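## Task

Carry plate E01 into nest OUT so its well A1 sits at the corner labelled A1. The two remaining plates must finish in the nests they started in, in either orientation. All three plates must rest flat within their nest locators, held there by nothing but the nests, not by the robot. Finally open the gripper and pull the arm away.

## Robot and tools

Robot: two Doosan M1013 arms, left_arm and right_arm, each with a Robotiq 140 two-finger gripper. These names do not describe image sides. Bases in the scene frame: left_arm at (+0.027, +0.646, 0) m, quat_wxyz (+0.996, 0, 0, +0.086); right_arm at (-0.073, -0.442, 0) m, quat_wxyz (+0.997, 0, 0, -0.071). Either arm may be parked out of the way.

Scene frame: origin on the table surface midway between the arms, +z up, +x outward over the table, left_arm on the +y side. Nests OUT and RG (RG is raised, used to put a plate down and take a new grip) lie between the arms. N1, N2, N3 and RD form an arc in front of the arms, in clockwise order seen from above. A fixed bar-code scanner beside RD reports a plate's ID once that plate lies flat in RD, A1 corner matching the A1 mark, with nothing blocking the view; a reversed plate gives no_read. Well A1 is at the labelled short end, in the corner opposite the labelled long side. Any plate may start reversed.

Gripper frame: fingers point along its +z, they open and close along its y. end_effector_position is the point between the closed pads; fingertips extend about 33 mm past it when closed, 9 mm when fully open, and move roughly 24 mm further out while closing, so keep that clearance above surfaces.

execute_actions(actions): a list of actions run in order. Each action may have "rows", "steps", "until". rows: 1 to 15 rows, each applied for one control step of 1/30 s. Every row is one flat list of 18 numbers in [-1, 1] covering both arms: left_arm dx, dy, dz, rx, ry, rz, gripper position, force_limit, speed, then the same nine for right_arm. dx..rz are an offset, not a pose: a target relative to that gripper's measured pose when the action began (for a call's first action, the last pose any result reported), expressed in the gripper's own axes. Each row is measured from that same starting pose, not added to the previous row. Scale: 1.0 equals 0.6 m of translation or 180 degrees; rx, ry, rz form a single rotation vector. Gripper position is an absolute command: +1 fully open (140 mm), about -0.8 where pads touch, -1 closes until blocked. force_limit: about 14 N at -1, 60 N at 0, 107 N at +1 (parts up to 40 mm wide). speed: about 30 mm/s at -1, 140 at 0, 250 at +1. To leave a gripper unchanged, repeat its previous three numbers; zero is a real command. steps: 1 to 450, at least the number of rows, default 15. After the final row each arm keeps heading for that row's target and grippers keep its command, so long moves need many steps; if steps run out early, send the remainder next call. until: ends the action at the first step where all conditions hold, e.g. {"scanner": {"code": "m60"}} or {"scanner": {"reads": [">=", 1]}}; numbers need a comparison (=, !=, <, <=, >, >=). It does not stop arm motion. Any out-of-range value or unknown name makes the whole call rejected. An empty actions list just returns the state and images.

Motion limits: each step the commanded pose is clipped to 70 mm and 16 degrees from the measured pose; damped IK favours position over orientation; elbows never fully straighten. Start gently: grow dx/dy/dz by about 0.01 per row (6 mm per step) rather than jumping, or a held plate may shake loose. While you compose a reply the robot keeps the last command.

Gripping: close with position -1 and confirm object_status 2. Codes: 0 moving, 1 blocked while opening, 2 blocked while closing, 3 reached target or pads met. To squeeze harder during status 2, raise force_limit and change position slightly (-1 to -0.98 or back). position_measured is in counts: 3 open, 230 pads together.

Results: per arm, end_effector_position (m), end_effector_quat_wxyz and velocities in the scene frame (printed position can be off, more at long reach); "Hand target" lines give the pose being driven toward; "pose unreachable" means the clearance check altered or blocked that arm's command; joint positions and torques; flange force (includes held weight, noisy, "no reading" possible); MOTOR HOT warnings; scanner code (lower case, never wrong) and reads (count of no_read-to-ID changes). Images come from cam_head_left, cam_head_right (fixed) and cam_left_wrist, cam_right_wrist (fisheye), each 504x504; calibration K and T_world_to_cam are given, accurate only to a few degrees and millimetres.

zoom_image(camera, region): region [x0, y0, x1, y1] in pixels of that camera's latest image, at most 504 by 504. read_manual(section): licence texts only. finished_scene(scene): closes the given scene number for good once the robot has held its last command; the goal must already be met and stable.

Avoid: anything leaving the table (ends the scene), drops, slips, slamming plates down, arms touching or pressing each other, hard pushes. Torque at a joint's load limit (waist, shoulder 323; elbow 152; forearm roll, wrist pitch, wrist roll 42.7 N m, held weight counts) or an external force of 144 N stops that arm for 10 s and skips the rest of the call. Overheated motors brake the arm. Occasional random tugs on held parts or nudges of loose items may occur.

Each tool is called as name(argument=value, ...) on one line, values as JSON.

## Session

execute_actions(actions=[])

Scene clock: 0.00 s.
left_arm: end_effector_position=(+0.2696, +0.7712, +0.2549) position_measured=3 object_status=3 end_effector_quat_wxyz=(-0.102, +0.089, +0.988, -0.069) end_effector_velocity=(+0.000, +0.000, +0.000) end_effector_angular_velocity=(+0.001, -0.000, -0.000) | right_arm: end_effector_position=(+0.4544, -0.2763, +0.2153) position_measured=3 object_status=3 end_effector_quat_wxyz=(-0.232, -0.170, +0.619, +0.731) end_effector_velocity=(-0.000, -0.000, -0.000) end_effector_angular_velocity=(+0.001, -0.001, -0.000)
Joint positions: left_arm=[ 0.211 -0.296  2.172 -0.029  1.511 -1.002] | right_arm=[-0.06   0.71   1.847  0.973  2.127  3.663]
Joint velocities: left_arm=[-0.     0.    -0.001  0.001  0.    -0.   ] | right_arm=[-0.     0.     0.     0.     0.    -0.001]
Joint torques (N m, as the joint torque sensors report them, + toward a larger angle): no reading
Flange force (N, the push that the arm receives, along the gripper's own x y z axes): no reading
Hand target (left_arm): +0.270, +0.771, +0.255; -0.102, +0.089, +0.988, -0.069
Hand target (right_arm): +0.454, -0.276, +0.215; -0.232, -0.170, +0.619, +0.731
scanner: code=no_read reads=0
camera_calibration (this result's frames):
cam_left_wrist: T_world_to_cam=[[0.125294, 0.972174, -0.197939, -0.72193], [0.985076, -0.0981726, 0.141375, -0.217809], [0.118009, -0.212698, -0.969966, 0.557318], [0, 0, 0, 1]] pos_world=[0.239244, 0.798999, 0.428474]
cam_right_wrist: T_world_to_cam=[[0.0781896, -0.106316, 0.991253, -0.27319], [0.987735, 0.143052, -0.0625692, -0.386667], [-0.135149, 0.983988, 0.116197, 0.492485], [0, 0, 0, 1]] pos_world=[0.469844, -0.45833, 0.189382]

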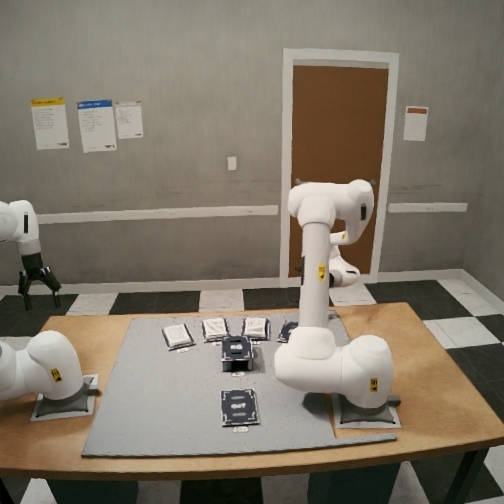

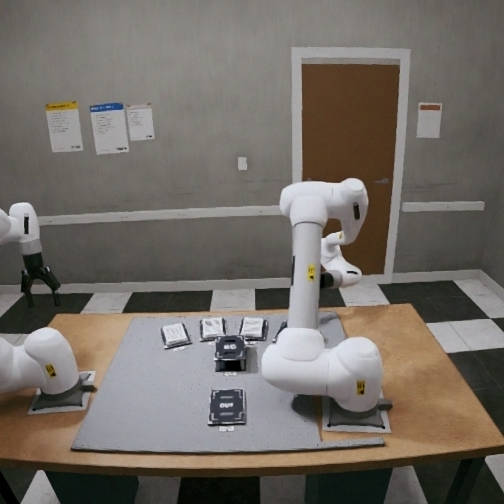

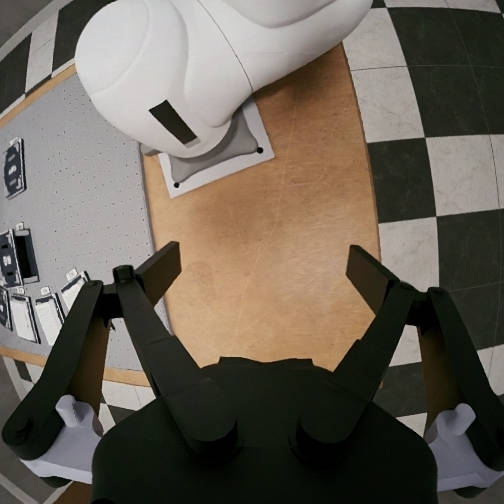

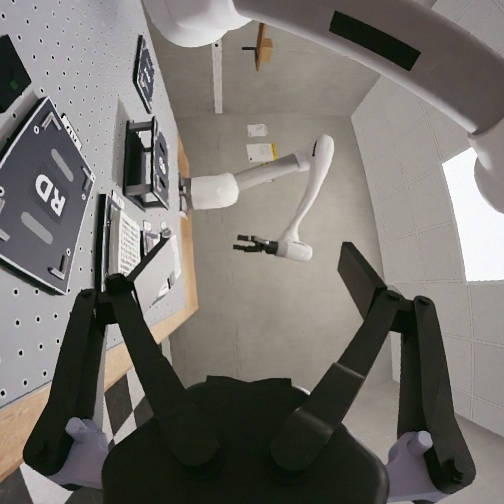

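zoom_image(camera="cam_right_wrist", region=[85, 185, 195, 295])

zoom_image(camera="cam_left_wrist", region=[0, 260, 100, 360])

zoom_image(camera="cam_head_left", region=[155, 310, 285, 360])

Region (85, 185, 195, 295) of cam_right_wrist's 504x504 image, scaled by 4.582, with more detail than that image has.

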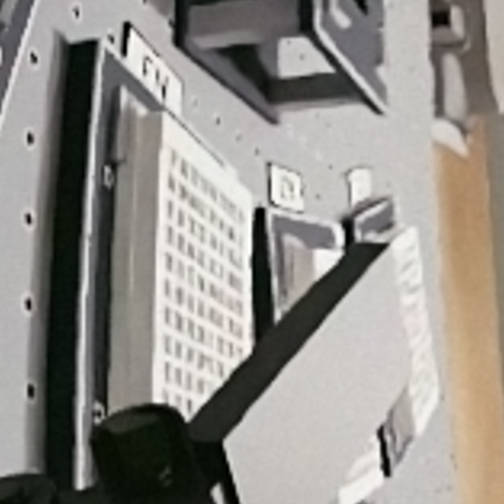

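Region (0, 260, 100, 360) of cam_left_wrist's 504x504 image, scaled by 5.040, with more detail than that image has.

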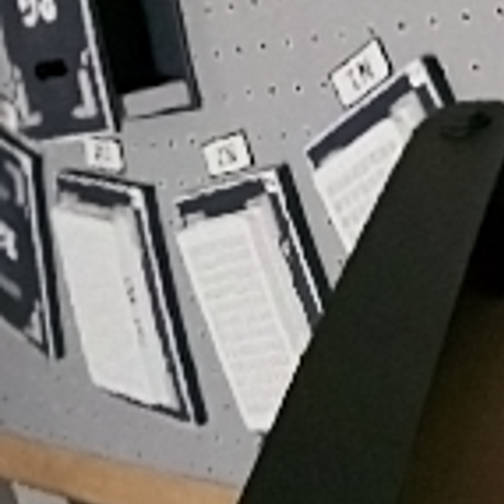

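Region (155, 310, 285, 360) of cam_head_left's 504x504 image, scaled by 3.877, with more detail than that image has; it fills the top 194 rows of this view, and the rest is white.

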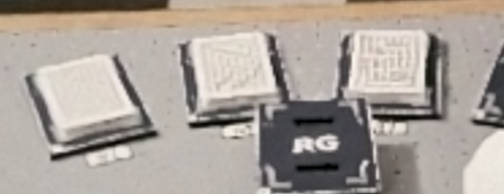

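execute_actions(actions=[{"rows":[[0,0,0,0,0,0,1,0,0,0,0,0.01,0.02,0.004,-0.02,1,0,0],[0,0,0,0,0,0,1,0,0,-0.01,0,0.02,0.05,0.01,-0.055,1,0,0],[0,0,0,0,0,0,1,0,0,-0.02,0,0.04,0.367,0.081,-0.401,1,0,0],[0,0,0,0,0,0,1,0,0,-0.03,0,0.06,0.367,0.081,-0.401,1,0,0],[0,0,0,0,0,0,1,0,0,-0.277,-0.117,0.478,0.367,0.081,-0.401,1,0,0]],"steps":62},{"rows":[[0,0,0,0,0,0,1,0,0,0.11,0,0.11,0,0,0,1,0,0]],"steps":20}])

zoom_image(camera="cam_right_wrist", region=[190, 150, 350, 290])

Scene clock: 3.90 s.
left_arm: end_effector_position=(+0.2696, +0.7712, +0.2549) position_measured=3 object_status=3 end_effector_quat_wxyz=(-0.102, +0.089, +0.988, -0.069) end_effector_velocity=(-0.000, -0.000, -0.000) end_effector_angular_velocity=(-0.000, +0.001, -0.000) | right_arm: end_effector_position=(+0.4302, +0.0611, +0.0966) position_measured=3 object_status=3 end_effector_quat_wxyz=(-0.272, +0.653, -0.653, -0.271) end_effector_velocity=(+0.000, +0.001, +0.001) end_effector_angular_velocity=(+0.001, +0.001, +0.000)
Joint positions: left_arm=[ 0.211 -0.296  2.172 -0.029  1.511 -1.002] | right_arm=[0.57  0.311 2.087 1.187 0.768 2.658]
Joint velocities: left_arm=[ 0.     0.     0.001 -0.     0.     0.   ] | right_arm=[-0.     0.    -0.001  0.001  0.002  0.   ]
Joint torques (N m, as the joint torque sensors report them, + toward a larger angle): left_arm=[ -2.51 -10.24 -38.16   3.76   0.68   0.06] | right_arm=[ -4.83 -62.66 -29.56   2.05   0.53   0.3 ]
Flange force (N, the push that the arm receives, along the gripper's own x y z axes): left_arm=[1.1 8.3 -1.4] | right_arm=[-7.7 0.7 4.8]
Flange force at the end of the 1st action (N, along the gripper's axes at the end of the call): left_arm=[1.3 7.4 -0.5] | right_arm=[-5.7 4.0 1.3]
Hand target (left_arm): +0.270, +0.771, +0.255; -0.102, +0.089, +0.988, -0.069
Hand target (right_arm): +0.430, +0.061, +0.097; -0.272, +0.653, -0.653, -0.271
Off the commanded pose (left_arm): 0.000 m, 0 deg.
Off the commanded pose (right_arm): 0.000 m, 0 deg.
scanner: code=no_read reads=0
camera_calibration (this result's frames):
cam_left_wrist: T_world_to_cam=[[0.125294, 0.972174, -0.197939, -0.72193], [0.985076, -0.0981725, 0.141375, -0.217809], [0.118009, -0.212698, -0.969966, 0.557318], [0, 0, 0, 1]] pos_world=[0.239244, 0.798999, 0.428474]
cam_right_wrist: T_world_to_cam=[[-0.998438, 0.0109175, -0.0547995, 0.439344], [-0.0478409, 0.339676, 0.939325, -0.0817939], [0.0288691, 0.940479, -0.338623, 0.146972], [0, 0, 0, 1]] pos_world=[0.430502, -0.115237, 0.150675]

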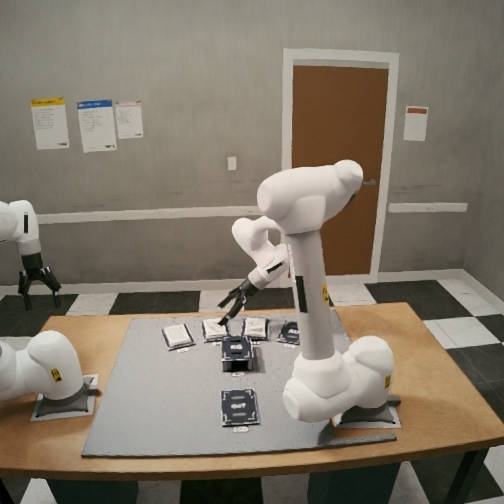

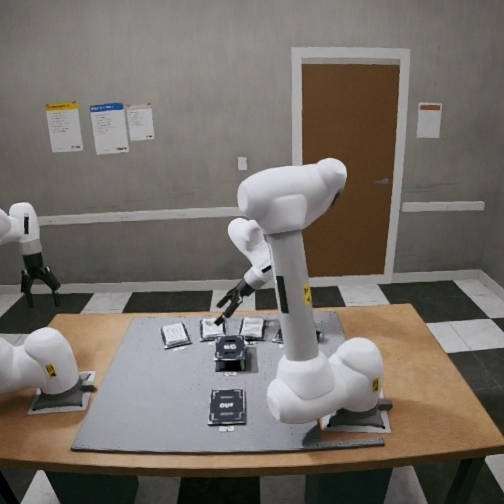

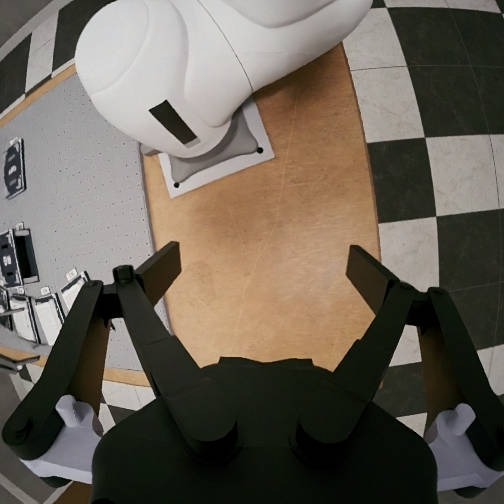

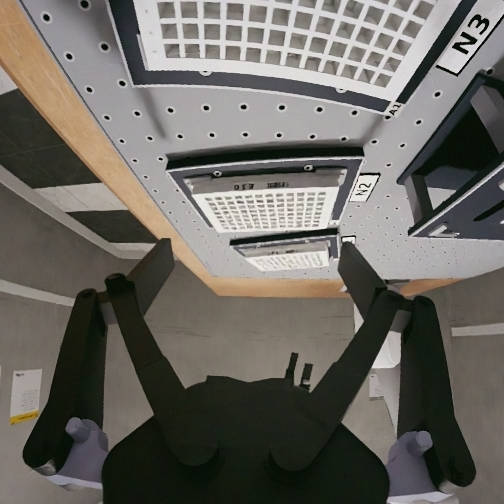

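Region (190, 150, 350, 290) of cam_right_wrist's 504x504 image, scaled by 3.150, with more detail than that image has; it fills the top 441 rows of this view, and the rest is white.

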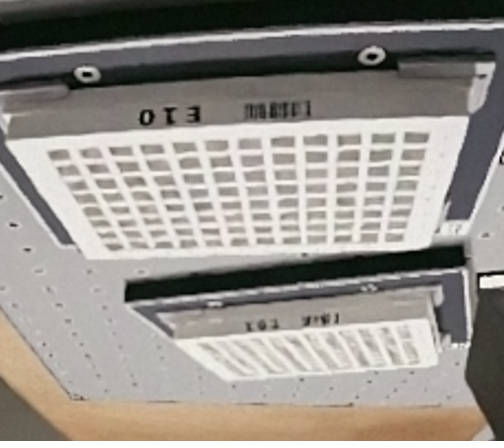

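execute_actions(actions=[{"rows":[[0,0,0,0,0,0,1,0,0,-0.02,0,0.02,0,0,0,1,0,0],[0,0,0,0,0,0,1,0,0,-0.05,0,0.05,0,0,0,1,0,0],[0,0,0,0,0,0,1,0,0,-0.165,0.04,0.165,0,0,0,1,0,0]],"steps":22}])

zoom_image(camera="cam_right_wrist", region=[190, 140, 370, 270])

Scene clock: 5.00 s.
left_arm: end_effector_position=(+0.2696, +0.7712, +0.2549) position_measured=3 object_status=3 end_effector_quat_wxyz=(-0.102, +0.089, +0.988, -0.069) end_effector_velocity=(+0.001, +0.000, +0.001) end_effector_angular_velocity=(+0.000, -0.002, +0.000) | right_arm: end_effector_position=(+0.4061, +0.2010, +0.0966) position_measured=3 object_status=3 end_effector_quat_wxyz=(-0.271, +0.653, -0.653, -0.271) end_effector_velocity=(+0.000, +0.001, +0.001) end_effector_angular_velocity=(+0.000, +0.000, +0.001)
Joint positions: left_arm=[ 0.211 -0.296  2.172 -0.029  1.511 -1.002] | right_arm=[0.792 0.385 1.973 1.239 0.639 2.8  ]
Joint velocities: left_arm=[ 0.    -0.    -0.001 -0.001 -0.001  0.   ] | right_arm=[ 0.001  0.001 -0.002 -0.001  0.001  0.002]
Joint torques (N m, as the joint torque sensors report them, + toward a larger angle): left_arm=[ -2.42 -11.02 -38.27   3.94   0.78   0.2 ] | right_arm=[ -1.64 -68.06 -30.83   2.18   0.63   0.22]
Flange force (N, the push that the arm receives, along the gripper's own x y z axes): left_arm=[-0.6 8.4 -1.4] | right_arm=[-5.8 1.7 -3.3]
Hand target (left_arm): +0.270, +0.771, +0.255; -0.102, +0.089, +0.988, -0.069
Hand target (right_arm): +0.406, +0.201, +0.097; -0.271, +0.653, -0.653, -0.271
Off the commanded pose (left_arm): 0.000 m, 0 deg.
Off the commanded pose (right_arm): 0.000 m, 0 deg.
scanner: code=no_read reads=0
camera_calibration (this result's frames):
cam_left_wrist: T_world_to_cam=[[0.125294, 0.972174, -0.197939, -0.721931], [0.985076, -0.0981726, 0.141375, -0.217809], [0.118009, -0.212698, -0.969966, 0.557317], [0, 0, 0, 1]] pos_world=[0.239244, 0.798999, 0.428474]
cam_right_wrist: T_world_to_cam=[[-0.998455, 0.0108664, -0.0544854, 0.413777], [-0.047558, 0.339828, 0.939284, -0.130632], [0.0287223, 0.940425, -0.338787, 0.0162037], [0, 0, 0, 1]] pos_world=[0.40646, 0.0246579, 0.150735]

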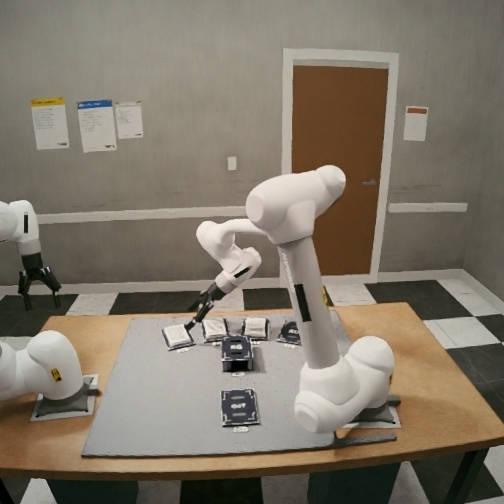

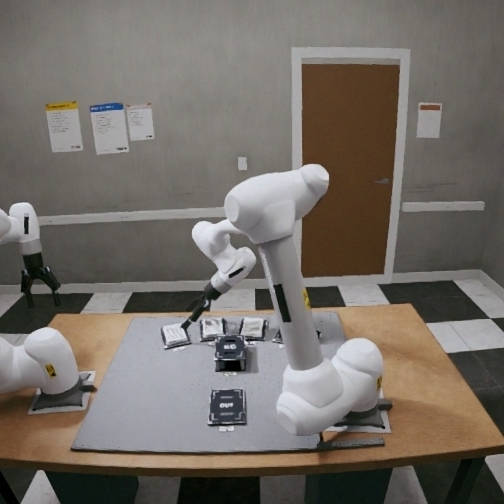

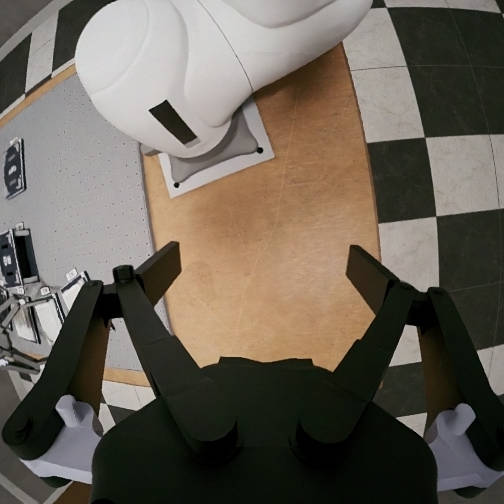

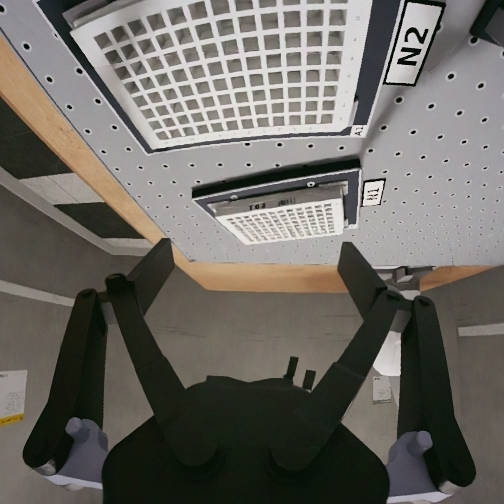

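Region (190, 140, 370, 270) of cam_right_wrist's 504x504 image, scaled by 2.800, with more detail than that image has.

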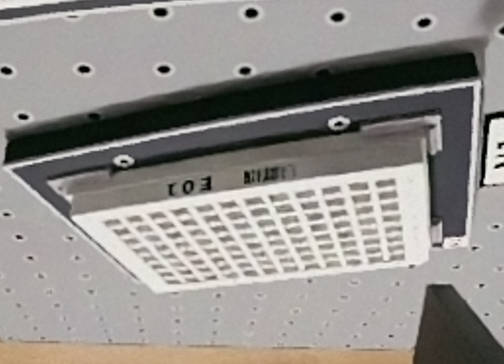

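execute_actions(actions=[{"rows":[[0,0,0,0,0,0,1,0,0,-0.02,0.01,0,-0.01,0.007,-0.025,0.55,0,0],[0,0,0,0,0,0,1,0,0,-0.04,0.02,0.01,-0.025,0.016,-0.06,0.55,0,0],[0,0,0,0,0,0,1,0,0,-0.085,0.055,0.031,-0.247,0.16,-0.596,0.55,0,0]],"steps":55}])

zoom_image(camera="cam_right_wrist", region=[160, 140, 360, 340])

Scene clock: 7.60 s.
left_arm: end_effector_position=(+0.2696, +0.7712, +0.2549) position_measured=3 object_status=3 end_effector_quat_wxyz=(-0.102, +0.089, +0.988, -0.069) end_effector_velocity=(+0.001, +0.001, -0.000) end_effector_angular_velocity=(+0.002, -0.002, +0.001) | right_arm: end_effector_position=(+0.3729, +0.2497, +0.1193) position_measured=59 object_status=3 end_effector_quat_wxyz=(-0.000, +0.978, +0.208, +0.000) end_effector_velocity=(-0.000, -0.001, -0.001) end_effector_angular_velocity=(-0.001, +0.001, +0.001)
Joint positions: left_arm=[ 0.211 -0.296  2.172 -0.029  1.511 -1.002] | right_arm=[1.098 0.532 1.472 0.    1.137 2.109]
Joint velocities: left_arm=[ 0.001  0.    -0.     0.001 -0.002 -0.001] | right_arm=[-0.    -0.     0.001 -0.    -0.    -0.001]
Joint torques (N m, as the joint torque sensors report them, + toward a larger angle): left_arm=[ -3.21 -10.15 -38.35   3.77   0.71   0.13] | right_arm=[ -2.56 -84.82 -35.05   4.09  -0.23   0.03]
Flange force (N, the push that the arm receives, along the gripper's own x y z axes): left_arm=[2.4 9.6 -1.3] | right_arm=[-2.8 -1.9 -6.3]
Hand target (left_arm): +0.270, +0.771, +0.255; -0.102, +0.089, +0.988, -0.069
Hand target (right_arm): +0.373, +0.250, +0.119; -0.000, +0.978, +0.208, +0.000
Off the commanded pose (left_arm): 0.000 m, 0 deg.
Off the commanded pose (right_arm): 0.001 m, 0 deg.
scanner: code=no_read reads=0
camera_calibration (this result's frames):
cam_left_wrist: T_world_to_cam=[[0.125294, 0.972174, -0.197939, -0.721931], [0.985076, -0.0981723, 0.141375, -0.21781], [0.118009, -0.212698, -0.969966, 0.557317], [0, 0, 0, 1]] pos_world=[0.239244, 0.798999, 0.428474]
cam_right_wrist: T_world_to_cam=[[0.434544, -0.899484, -0.0458278, 0.073201], [-0.80783, -0.411753, 0.421748, 0.362897], [-0.398225, -0.146247, -0.905554, 0.477182], [0, 0, 0, 1]] pos_world=[0.451376, 0.285053, 0.282418]

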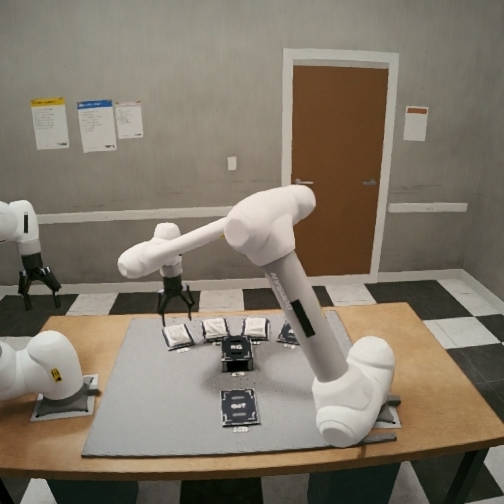

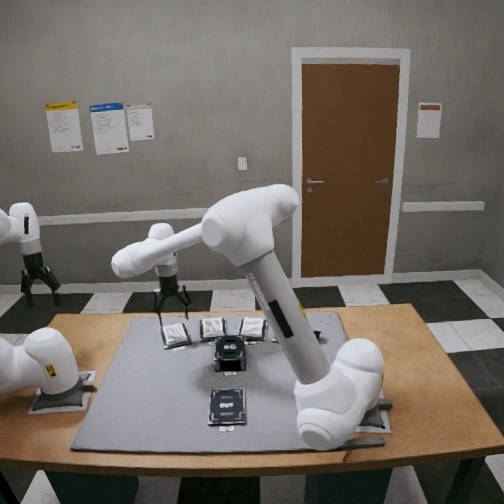

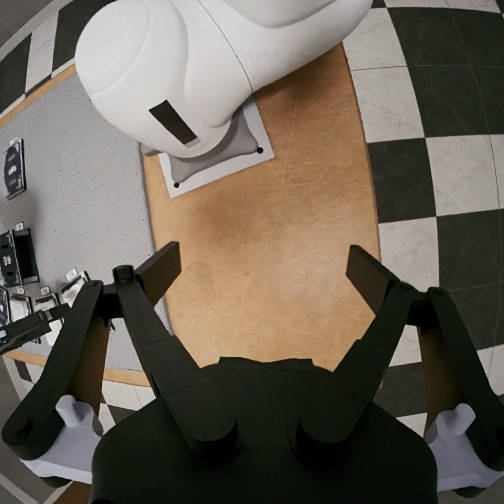

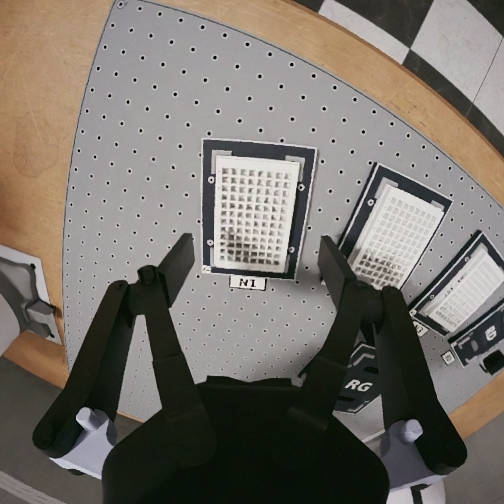

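Region (160, 140, 360, 340) of cam_right_wrist's 504x504 image, scaled by 2.520, with more detail than that image has.

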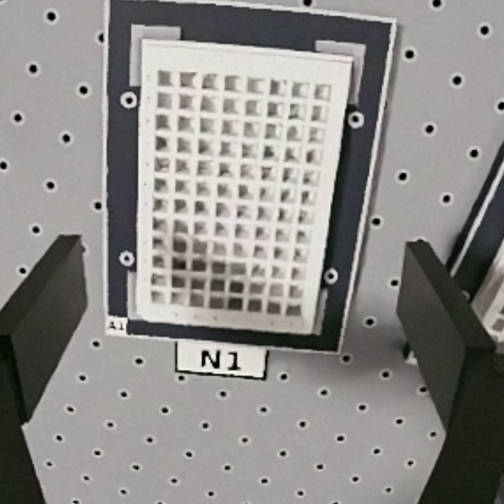

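execute_actions(actions=[{"rows":[[0,0,0,0,0,0,1,0,0,0.004,-0.002,0.01,0,0,0.007,0.55,0,0],[0,0,0,0,0,0,1,0,0,0.008,-0.005,0.03,0,0,0.014,0.55,0,0],[0,0,0,0,0,0,1,0,0,0.012,-0.007,0.089,0,0,0.02,0.55,0,0]],"steps":20}])

zoom_image(camera="cam_right_wrist", region=[160, 140, 360, 340])

Scene clock: 8.67 s.
left_arm: end_effector_position=(+0.2696, +0.7712, +0.2549) position_measured=3 object_status=3 end_effector_quat_wxyz=(-0.102, +0.089, +0.988, -0.069) end_effector_velocity=(+0.001, +0.000, +0.000) end_effector_angular_velocity=(+0.000, -0.002, +0.001) | right_arm: end_effector_position=(+0.3778, +0.2565, +0.0659) position_measured=59 object_status=3 end_effector_quat_wxyz=(-0.000, +0.984, +0.177, +0.000) end_effector_velocity=(-0.000, +0.000, +0.000) end_effector_angular_velocity=(+0.000, -0.000, -0.001)
Joint positions: left_arm=[ 0.211 -0.296  2.172 -0.029  1.511 -1.002] | right_arm=[1.098 0.584 1.494 0.    1.064 2.172]
Joint velocities: left_arm=[ 0.    -0.    -0.    -0.001 -0.001  0.   ] | right_arm=[ 0.    -0.    -0.    -0.     0.     0.001]
Joint torques (N m, as the joint torque sensors report them, + toward a larger angle): left_arm=[ -2.89 -10.88 -38.55   3.78   0.7    0.06] | right_arm=[ -2.34 -90.47 -33.74   3.63   0.    -0.01]
Flange force (N, the push that the arm receives, along the gripper's own x y z axes): left_arm=[1.1 9.8 -0.9] | right_arm=[0.2 -3.6 -4.3]
Hand target (left_arm): +0.270, +0.771, +0.255; -0.102, +0.089, +0.988, -0.069
Hand target (right_arm): +0.378, +0.257, +0.066; -0.000, +0.984, +0.177, +0.000
Off the commanded pose (left_arm): 0.000 m, 0 deg.
Off the commanded pose (right_arm): 0.000 m, 0 deg.
scanner: code=no_read reads=0
camera_calibration (this result's frames):
cam_left_wrist: T_world_to_cam=[[0.125294, 0.972174, -0.197939, -0.721931], [0.985076, -0.0981726, 0.141375, -0.217809], [0.118009, -0.212698, -0.969966, 0.557317], [0, 0, 0, 1]] pos_world=[0.239244, 0.798999, 0.428474]
cam_right_wrist: T_world_to_cam=[[0.377006, -0.92507, -0.0459515, 0.103061], [-0.832113, -0.360076, 0.421822, 0.388133], [-0.406761, -0.120793, -0.905513, 0.42851], [0, 0, 0, 1]] pos_world=[0.458417, 0.286856, 0.229035]

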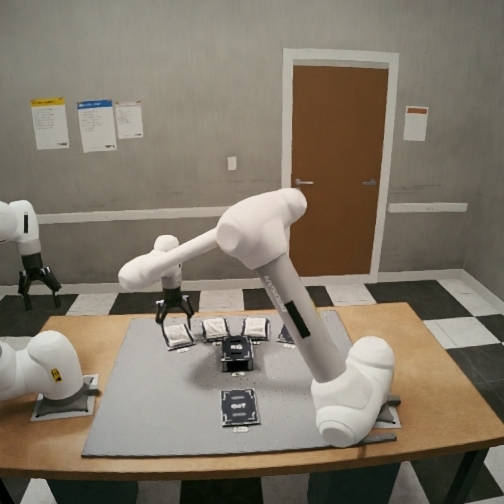

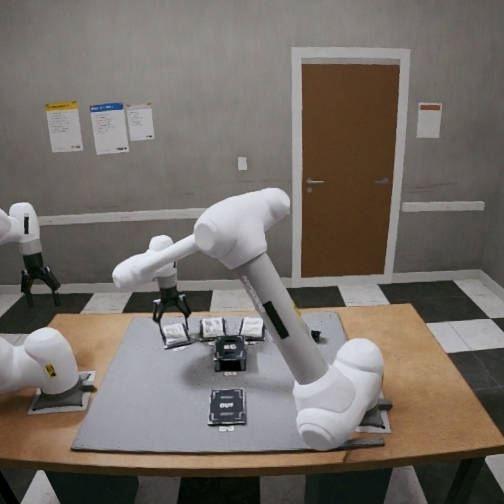

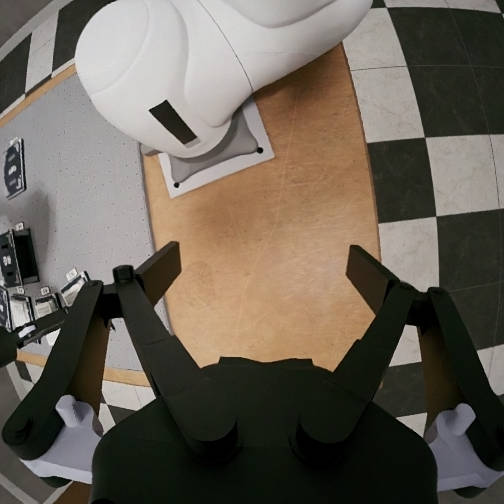

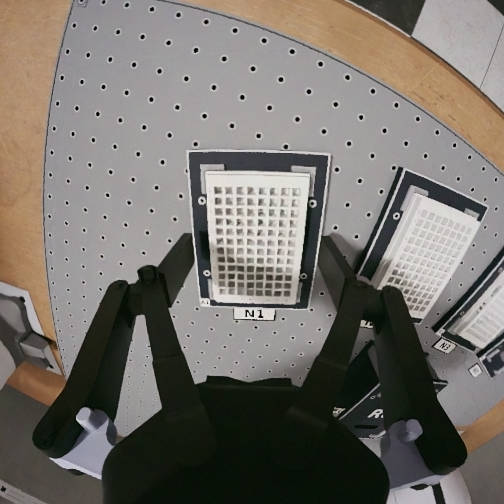

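Region (160, 140, 360, 340) of cam_right_wrist's 504x504 image, scaled by 2.520, with more detail than that image has.

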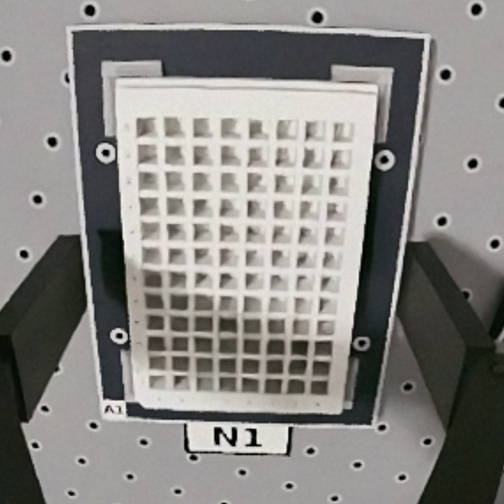

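execute_actions(actions=[{"rows":[[0,0,0,0,0,0,1,0,0,-0.001,0.0005,0.013,0,0,0,0.35,-0.3,-0.3]],"steps":12},{"rows":[[0,0,0,0,0,0,1,0,0,0,0,0,0,0,0,-1,-0.3,-0.7]],"steps":15}])

zoom_image(camera="cam_right_wrist", region=[160, 140, 360, 340])

Scene clock: 9.77 s.
left_arm: end_effector_position=(+0.2696, +0.7712, +0.2549) position_measured=3 object_status=3 end_effector_quat_wxyz=(-0.102, +0.089, +0.988, -0.069) end_effector_velocity=(+0.000, +0.000, +0.000) end_effector_angular_velocity=(-0.000, -0.000, +0.001) | right_arm: end_effector_position=(+0.3774, +0.2560, +0.0581) position_measured=108 object_status=2 end_effector_quat_wxyz=(-0.000, +0.984, +0.177, +0.000) end_effector_velocity=(-0.000, -0.000, -0.000) end_effector_angular_velocity=(-0.000, +0.000, +0.000)
Joint positions: left_arm=[ 0.211 -0.296  2.172 -0.029  1.511 -1.002] | right_arm=[1.098 0.589 1.501 0.    1.051 2.172]
Joint velocities: left_arm=[ 0.001  0.    -0.001 -0.     0.    -0.001] | right_arm=[ 0.  0.  0. -0. -0. -0.]
Joint torques (N m, as the joint torque sensors report them, + toward a larger angle): left_arm=[ -2.5  -10.12 -38.2    3.84   0.77   0.04] | right_arm=[ -6.84 -54.37 -15.17   2.3   -1.57  -0.14]
Flange force (N, the push that the arm receives, along the gripper's own x y z axes): left_arm=[1.2 8.2 -1.4] | right_arm=[-7.3 -4.9 -48.1]
Flange force at the end of the 1st action (N, along the gripper's axes at the end of the call): left_arm=[-0.2 9.0 -1.4] | right_arm=[-2.5 -2.3 -6.0]
Hand target (left_arm): +0.270, +0.771, +0.255; -0.102, +0.089, +0.988, -0.069
Hand target (right_arm): +0.377, +0.256, +0.058; -0.000, +0.984, +0.177, +0.000
Off the commanded pose (left_arm): 0.000 m, 0 deg.
Off the commanded pose (right_arm): 0.000 m, 0 deg.
scanner: code=no_read reads=0
camera_calibration (this result's frames):
cam_left_wrist: T_world_to_cam=[[0.125294, 0.972174, -0.197939, -0.721931], [0.985076, -0.0981725, 0.141376, -0.21781], [0.118009, -0.212698, -0.969966, 0.557318], [0, 0, 0, 1]] pos_world=[0.239244, 0.798999, 0.428474]
cam_right_wrist: T_world_to_cam=[[0.377105, -0.925036, -0.0458375, 0.102359], [-0.832148, -0.360134, 0.421703, 0.390937], [-0.406598, -0.120883, -0.905575, 0.421205], [0, 0, 0, 1]] pos_world=[0.457978, 0.286391, 0.221265]

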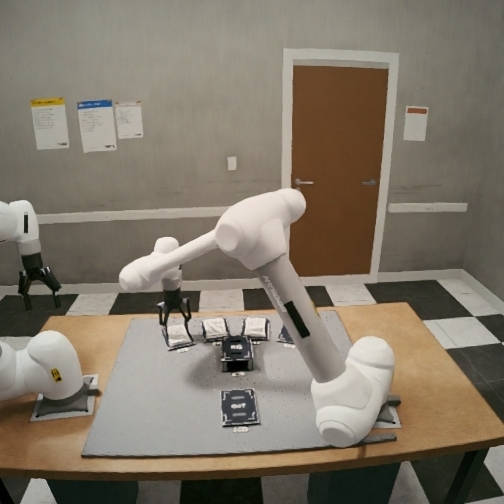

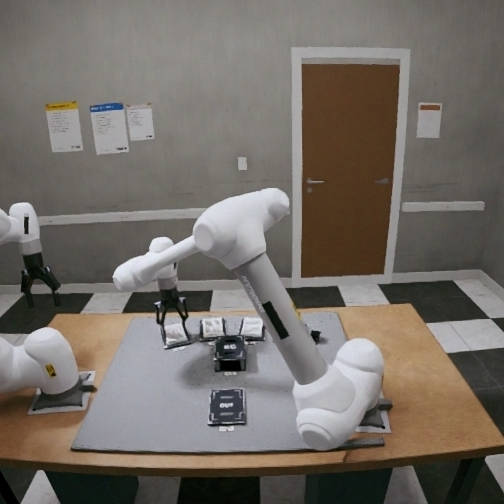

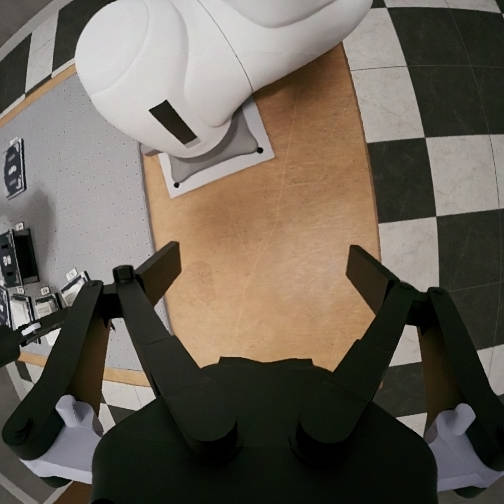

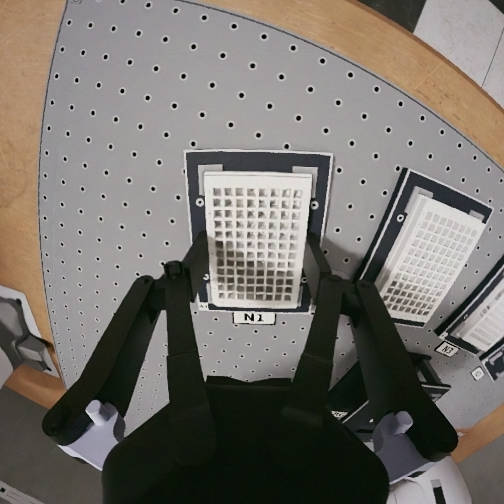

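Region (160, 140, 360, 340) of cam_right_wrist's 504x504 image, scaled by 2.520, with more detail than that image has.

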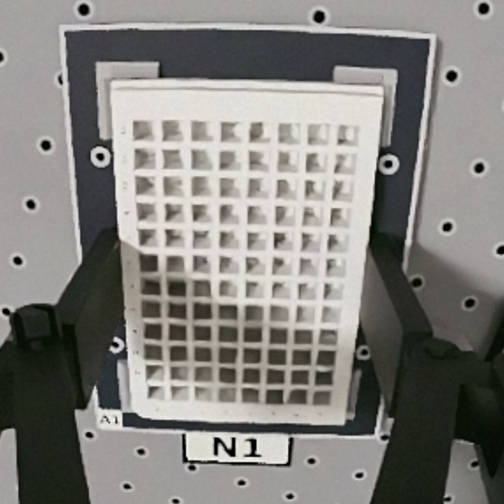

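execute_actions(actions=[{"rows":[[0,0,0,0,0,0,1,0,0,0,0,-0.002,0,0,0,-1,-0.3,-0.7],[0,0,0,0,0,0,1,0,0,0,0,-0.005,0,0,0,-1,-0.3,-0.7],[0,0,0,0,0,0,1,0,0,0,0,-0.009,0,0,0,-1,-0.3,-0.7],[0,0,0,0,0,0,1,0,0,0,0,-0.014,0,0,0,-1,-0.3,-0.7],[0,0,0,0,0,0,1,0,0,0,0,-0.02,0,0,0,-0.98,0.2,-0.7],[0,0,0,0,0,0,1,0,0,0,0,-0.03,0,0,0,-0.98,0.2,-0.7],[0,0,0,0,0,0,1,0,0,0,0,-0.045,0,0,0,-0.98,0.2,-0.7],[0,0,0,0,0,0,1,0,0,0,0,-0.06,0,0,0,-0.98,0.2,-0.7],[0,0,0,0,0,0,1,0,0,0,0,-0.08,0,0,0,-0.98,0.2,-0.7],[0,0,0,0,0,0,1,0,0,0,0,-0.1,0,0,0,-0.98,0.2,-0.7],[0,0,0,0,0,0,1,0,0,0,0,-0.12,0,0,0,-0.98,0.2,-0.7],[0,0,0,0,0,0,1,0,0,0,0,-0.14,0,0,0,-0.98,0.2,-0.7],[0,0,0,0,0,0,1,0,0,0,0,-0.16,0,0,0,-0.98,0.2,-0.7],[0,0,0,0,0,0,1,0,0,0,0,-0.18,0,0,0,-0.98,0.2,-0.7],[0,0,0,0,0,0,1,0,0,0,0,-0.21,0,0,0,-0.98,0.2,-0.7]],"steps":24},{"rows":[[0,0,0,0,0,0,1,0,0,-0.01,0.002,0,0,0,0,-0.98,0.2,-0.7],[0,0,0,0,0,0,1,0,0,-0.025,0.004,0,0,0,0.005,-0.98,0.2,-0.7],[0,0,0,0,0,0,1,0,0,-0.045,0.008,0,0,0,0.01,-0.98,0.2,-0.7],[0,0,0,0,0,0,1,0,0,-0.07,0.012,0,0,0,0.02,-0.98,0.2,-0.7],[0,0,0,0,0,0,1,0,0,-0.11,0.02,0,0,0,0.03,-0.98,0.2,-0.7],[0,0,0,0,0,0,1,0,0,-0.839,0.153,0,0,0,0.091,-0.98,0.2,-0.7]],"steps":50},{"rows":[[0,0,0,0,0,0,1,0,0,0,0,0.015,0,0,0,-0.98,0.2,-0.7],[0,0,0,0,0,0,1,0,0,0,0,0.04,0,0,0,-0.98,0.2,-0.7],[0,0,0,0,0,0,1,0,0,0,0,0.07,0,0,0,-0.98,0.2,-0.7]],"steps":16}])

zoom_image(camera="cam_right_wrist", region=[160, 110, 360, 310])

Scene clock: 13.90 s.
left_arm: end_effector_position=(+0.2696, +0.7712, +0.2549) position_measured=3 object_status=3 end_effector_quat_wxyz=(-0.102, +0.089, +0.988, -0.069) end_effector_velocity=(-0.000, -0.001, +0.000) end_effector_angular_velocity=(-0.001, +0.001, -0.001) | right_arm: end_effector_position=(-0.0620, -0.0064, +0.1408) position_measured=111 object_status=2 end_effector_quat_wxyz=(+0.000, +0.999, +0.035, +0.000) end_effector_velocity=(+0.000, -0.001, -0.001) end_effector_angular_velocity=(-0.001, +0.000, +0.000)
Joint positions: left_arm=[ 0.211 -0.296  2.172 -0.029  1.511 -1.002] | right_arm=[ 1.609 -0.062  2.195 -0.     1.009  2.969]
Joint velocities: left_arm=[-0.001 -0.    -0.    -0.001  0.002 -0.   ] | right_arm=[-0.001  0.     0.002 -0.    -0.001 -0.001]
Joint torques (N m, as the joint torque sensors report them, + toward a larger angle): left_arm=[ -2.63 -11.04 -38.53   3.73   0.84   0.06] | right_arm=[ -2.59 -25.26 -32.95   3.5    0.23   0.2 ]
Flange force (N, the push that the arm receives, along the gripper's own x y z axes): left_arm=[0.1 9.2 -0.7] | right_arm=[-5.6 1.4 -6.0]
Flange force at the end of the 1st action (N, along the gripper's axes at the end of the call): left_arm=[0.4 11.4 -1.2] | right_arm=[-1.6 -3.1 -7.7]
Flange force at the end of the 2nd action (N, along the gripper's axes at the end of the call): left_arm=[0.8 10.8 -1.3] | right_arm=[-11.8 -1.5 -6.5]
Hand target (left_arm): +0.270, +0.771, +0.255; -0.102, +0.089, +0.988, -0.069
Hand target (right_arm): -0.062, -0.006, +0.141; +0.000, +0.999, +0.035, +0.000
Off the commanded pose (left_arm): 0.000 m, 0 deg.
Off the commanded pose (right_arm): 0.000 m, 0 deg.
scanner: code=no_read reads=0
camera_calibration (this result's frames):
cam_left_wrist: T_world_to_cam=[[0.125294, 0.972174, -0.197939, -0.721931], [0.985076, -0.0981724, 0.141375, -0.217809], [0.118009, -0.212698, -0.969966, 0.557318], [0, 0, 0, 1]] pos_world=[0.239244, 0.798999, 0.428474]
cam_right_wrist: T_world_to_cam=[[0.100838, -0.993881, -0.0450849, 0.0113775], [-0.899993, -0.110441, 0.421682, -0.106778], [-0.424081, -0.00194547, -0.905622, 0.285371], [0, 0, 0, 1]] pos_world=[0.0237731, 0.0000703345, 0.303977]

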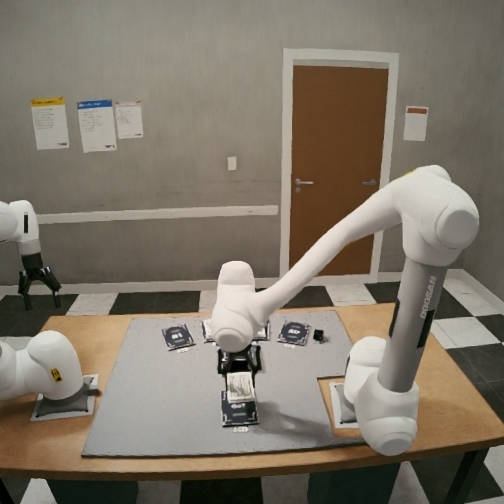

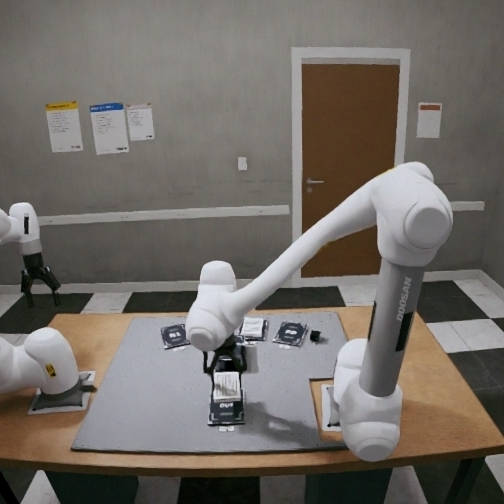

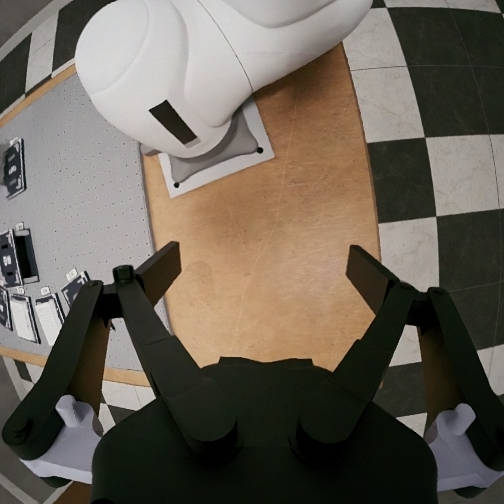

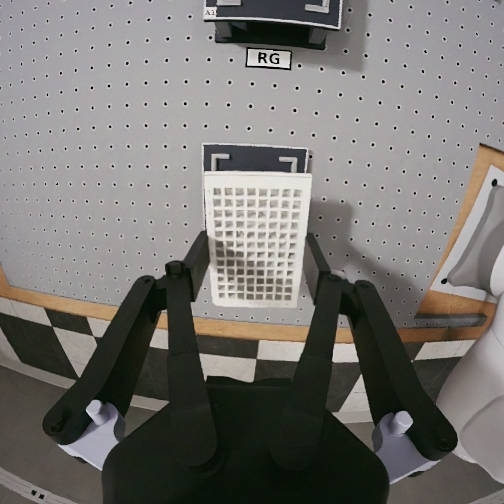

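Region (160, 110, 360, 310) of cam_right_wrist's 504x504 image, scaled by 2.520, with more detail than that image has.

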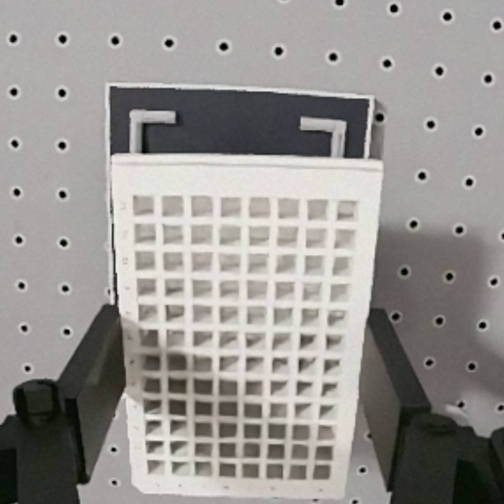

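execute_actions(actions=[{"rows":[[0,0,0,0,0,0,1,0,0,0.002,-0.003,0.012,0,0,0.002,-0.98,0.2,-0.7],[0,0,0,0,0,0,1,0,0,0.005,-0.006,0.035,0,0,0.004,-0.98,0.2,-0.7],[0,0,0,0,0,0,1,0,0,0.0075,-0.01,0.07,0,0,0.007,-0.98,0.2,-0.7],[0,0,0,0,0,0,1,0,0,0.0075,-0.01,0.115,0,0,0.007,-0.98,0.2,-0.7]],"steps":20}])

zoom_image(camera="cam_right_wrist", region=[160, 140, 360, 340])

Scene clock: 15.13 s.
left_arm: end_effector_position=(+0.2696, +0.7712, +0.2549) position_measured=3 object_status=3 end_effector_quat_wxyz=(-0.102, +0.089, +0.988, -0.069) end_effector_velocity=(+0.000, -0.000, +0.000) end_effector_angular_velocity=(+0.000, +0.000, -0.001) | right_arm: end_effector_position=(-0.0578, -0.0001, +0.0718) position_measured=111 object_status=2 end_effector_quat_wxyz=(+0.000, +1.000, +0.024, +0.000) end_effector_velocity=(-0.000, -0.000, -0.000) end_effector_angular_velocity=(-0.001, -0.000, +0.000)
Joint positions: left_arm=[ 0.211 -0.296  2.172 -0.029  1.511 -1.002] | right_arm=[ 1.601  0.032  2.257 -0.001  0.853  2.983]
Joint velocities: left_arm=[-0.002 -0.    -0.     0.     0.    -0.   ] | right_arm=[ 0.     0.     0.001 -0.    -0.    -0.   ]
Joint torques (N m, as the joint torque sensors report them, + toward a larger angle): left_arm=[ -3.08 -11.6  -38.39   3.77   0.78   0.06] | right_arm=[ -2.16 -33.71 -29.45   3.41   0.4   -0.14]
Flange force (N, the push that the arm receives, along the gripper's own x y z axes): left_arm=[-0.1 11.0 -0.7] | right_arm=[-5.1 -2.4 -2.4]
Hand target (left_arm): +0.270, +0.771, +0.255; -0.102, +0.089, +0.988, -0.069
Hand target (right_arm): -0.058, -0.000, +0.072; +0.000, +1.000, +0.024, +0.000
Off the commanded pose (left_arm): 0.000 m, 0 deg.
Off the commanded pose (right_arm): 0.000 m, 0 deg.
scanner: code=no_read reads=0
camera_calibration (this result's frames):
cam_left_wrist: T_world_to_cam=[[0.125294, 0.972174, -0.197939, -0.721931], [0.985076, -0.0981726, 0.141375, -0.217809], [0.118009, -0.212698, -0.969966, 0.557317], [0, 0, 0, 1]] pos_world=[0.239244, 0.798999, 0.428474]
cam_right_wrist: T_world_to_cam=[[0.0787274, -0.995875, -0.0451002, 0.0129006], [-0.902275, -0.0904198, 0.421574, -0.0733073], [-0.423913, 0.00750336, -0.905672, 0.224737], [0, 0, 0, 1]] pos_world=[0.02811, 0.00453269, 0.235024]

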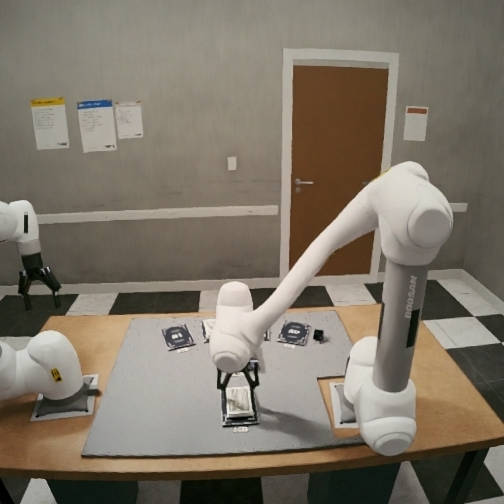

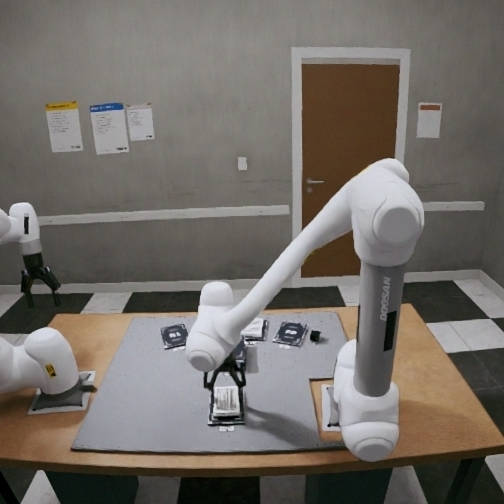

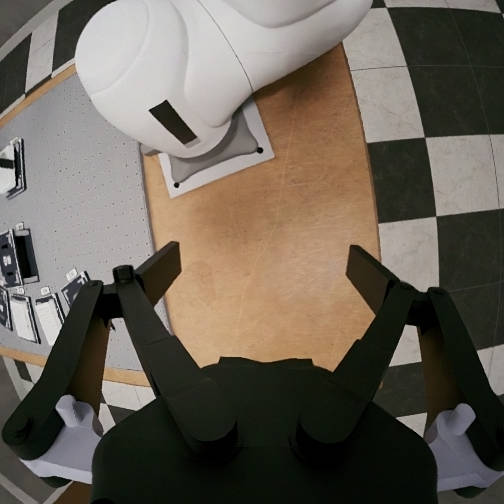

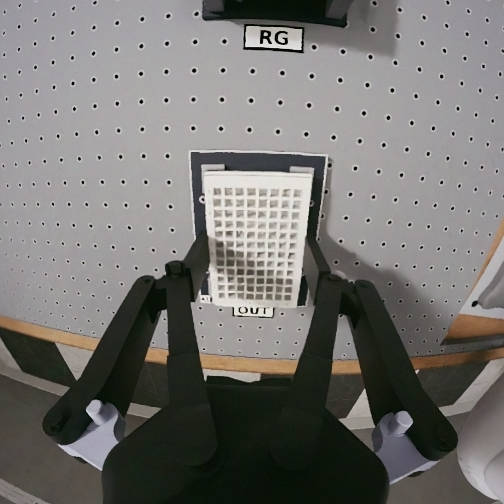

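Region (160, 140, 360, 340) of cam_right_wrist's 504x504 image, scaled by 2.520, with more detail than that image has.

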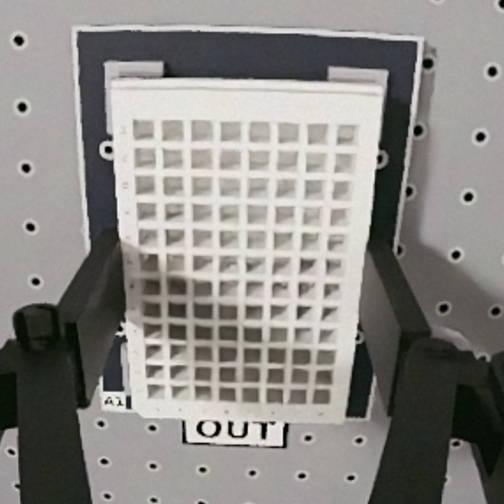

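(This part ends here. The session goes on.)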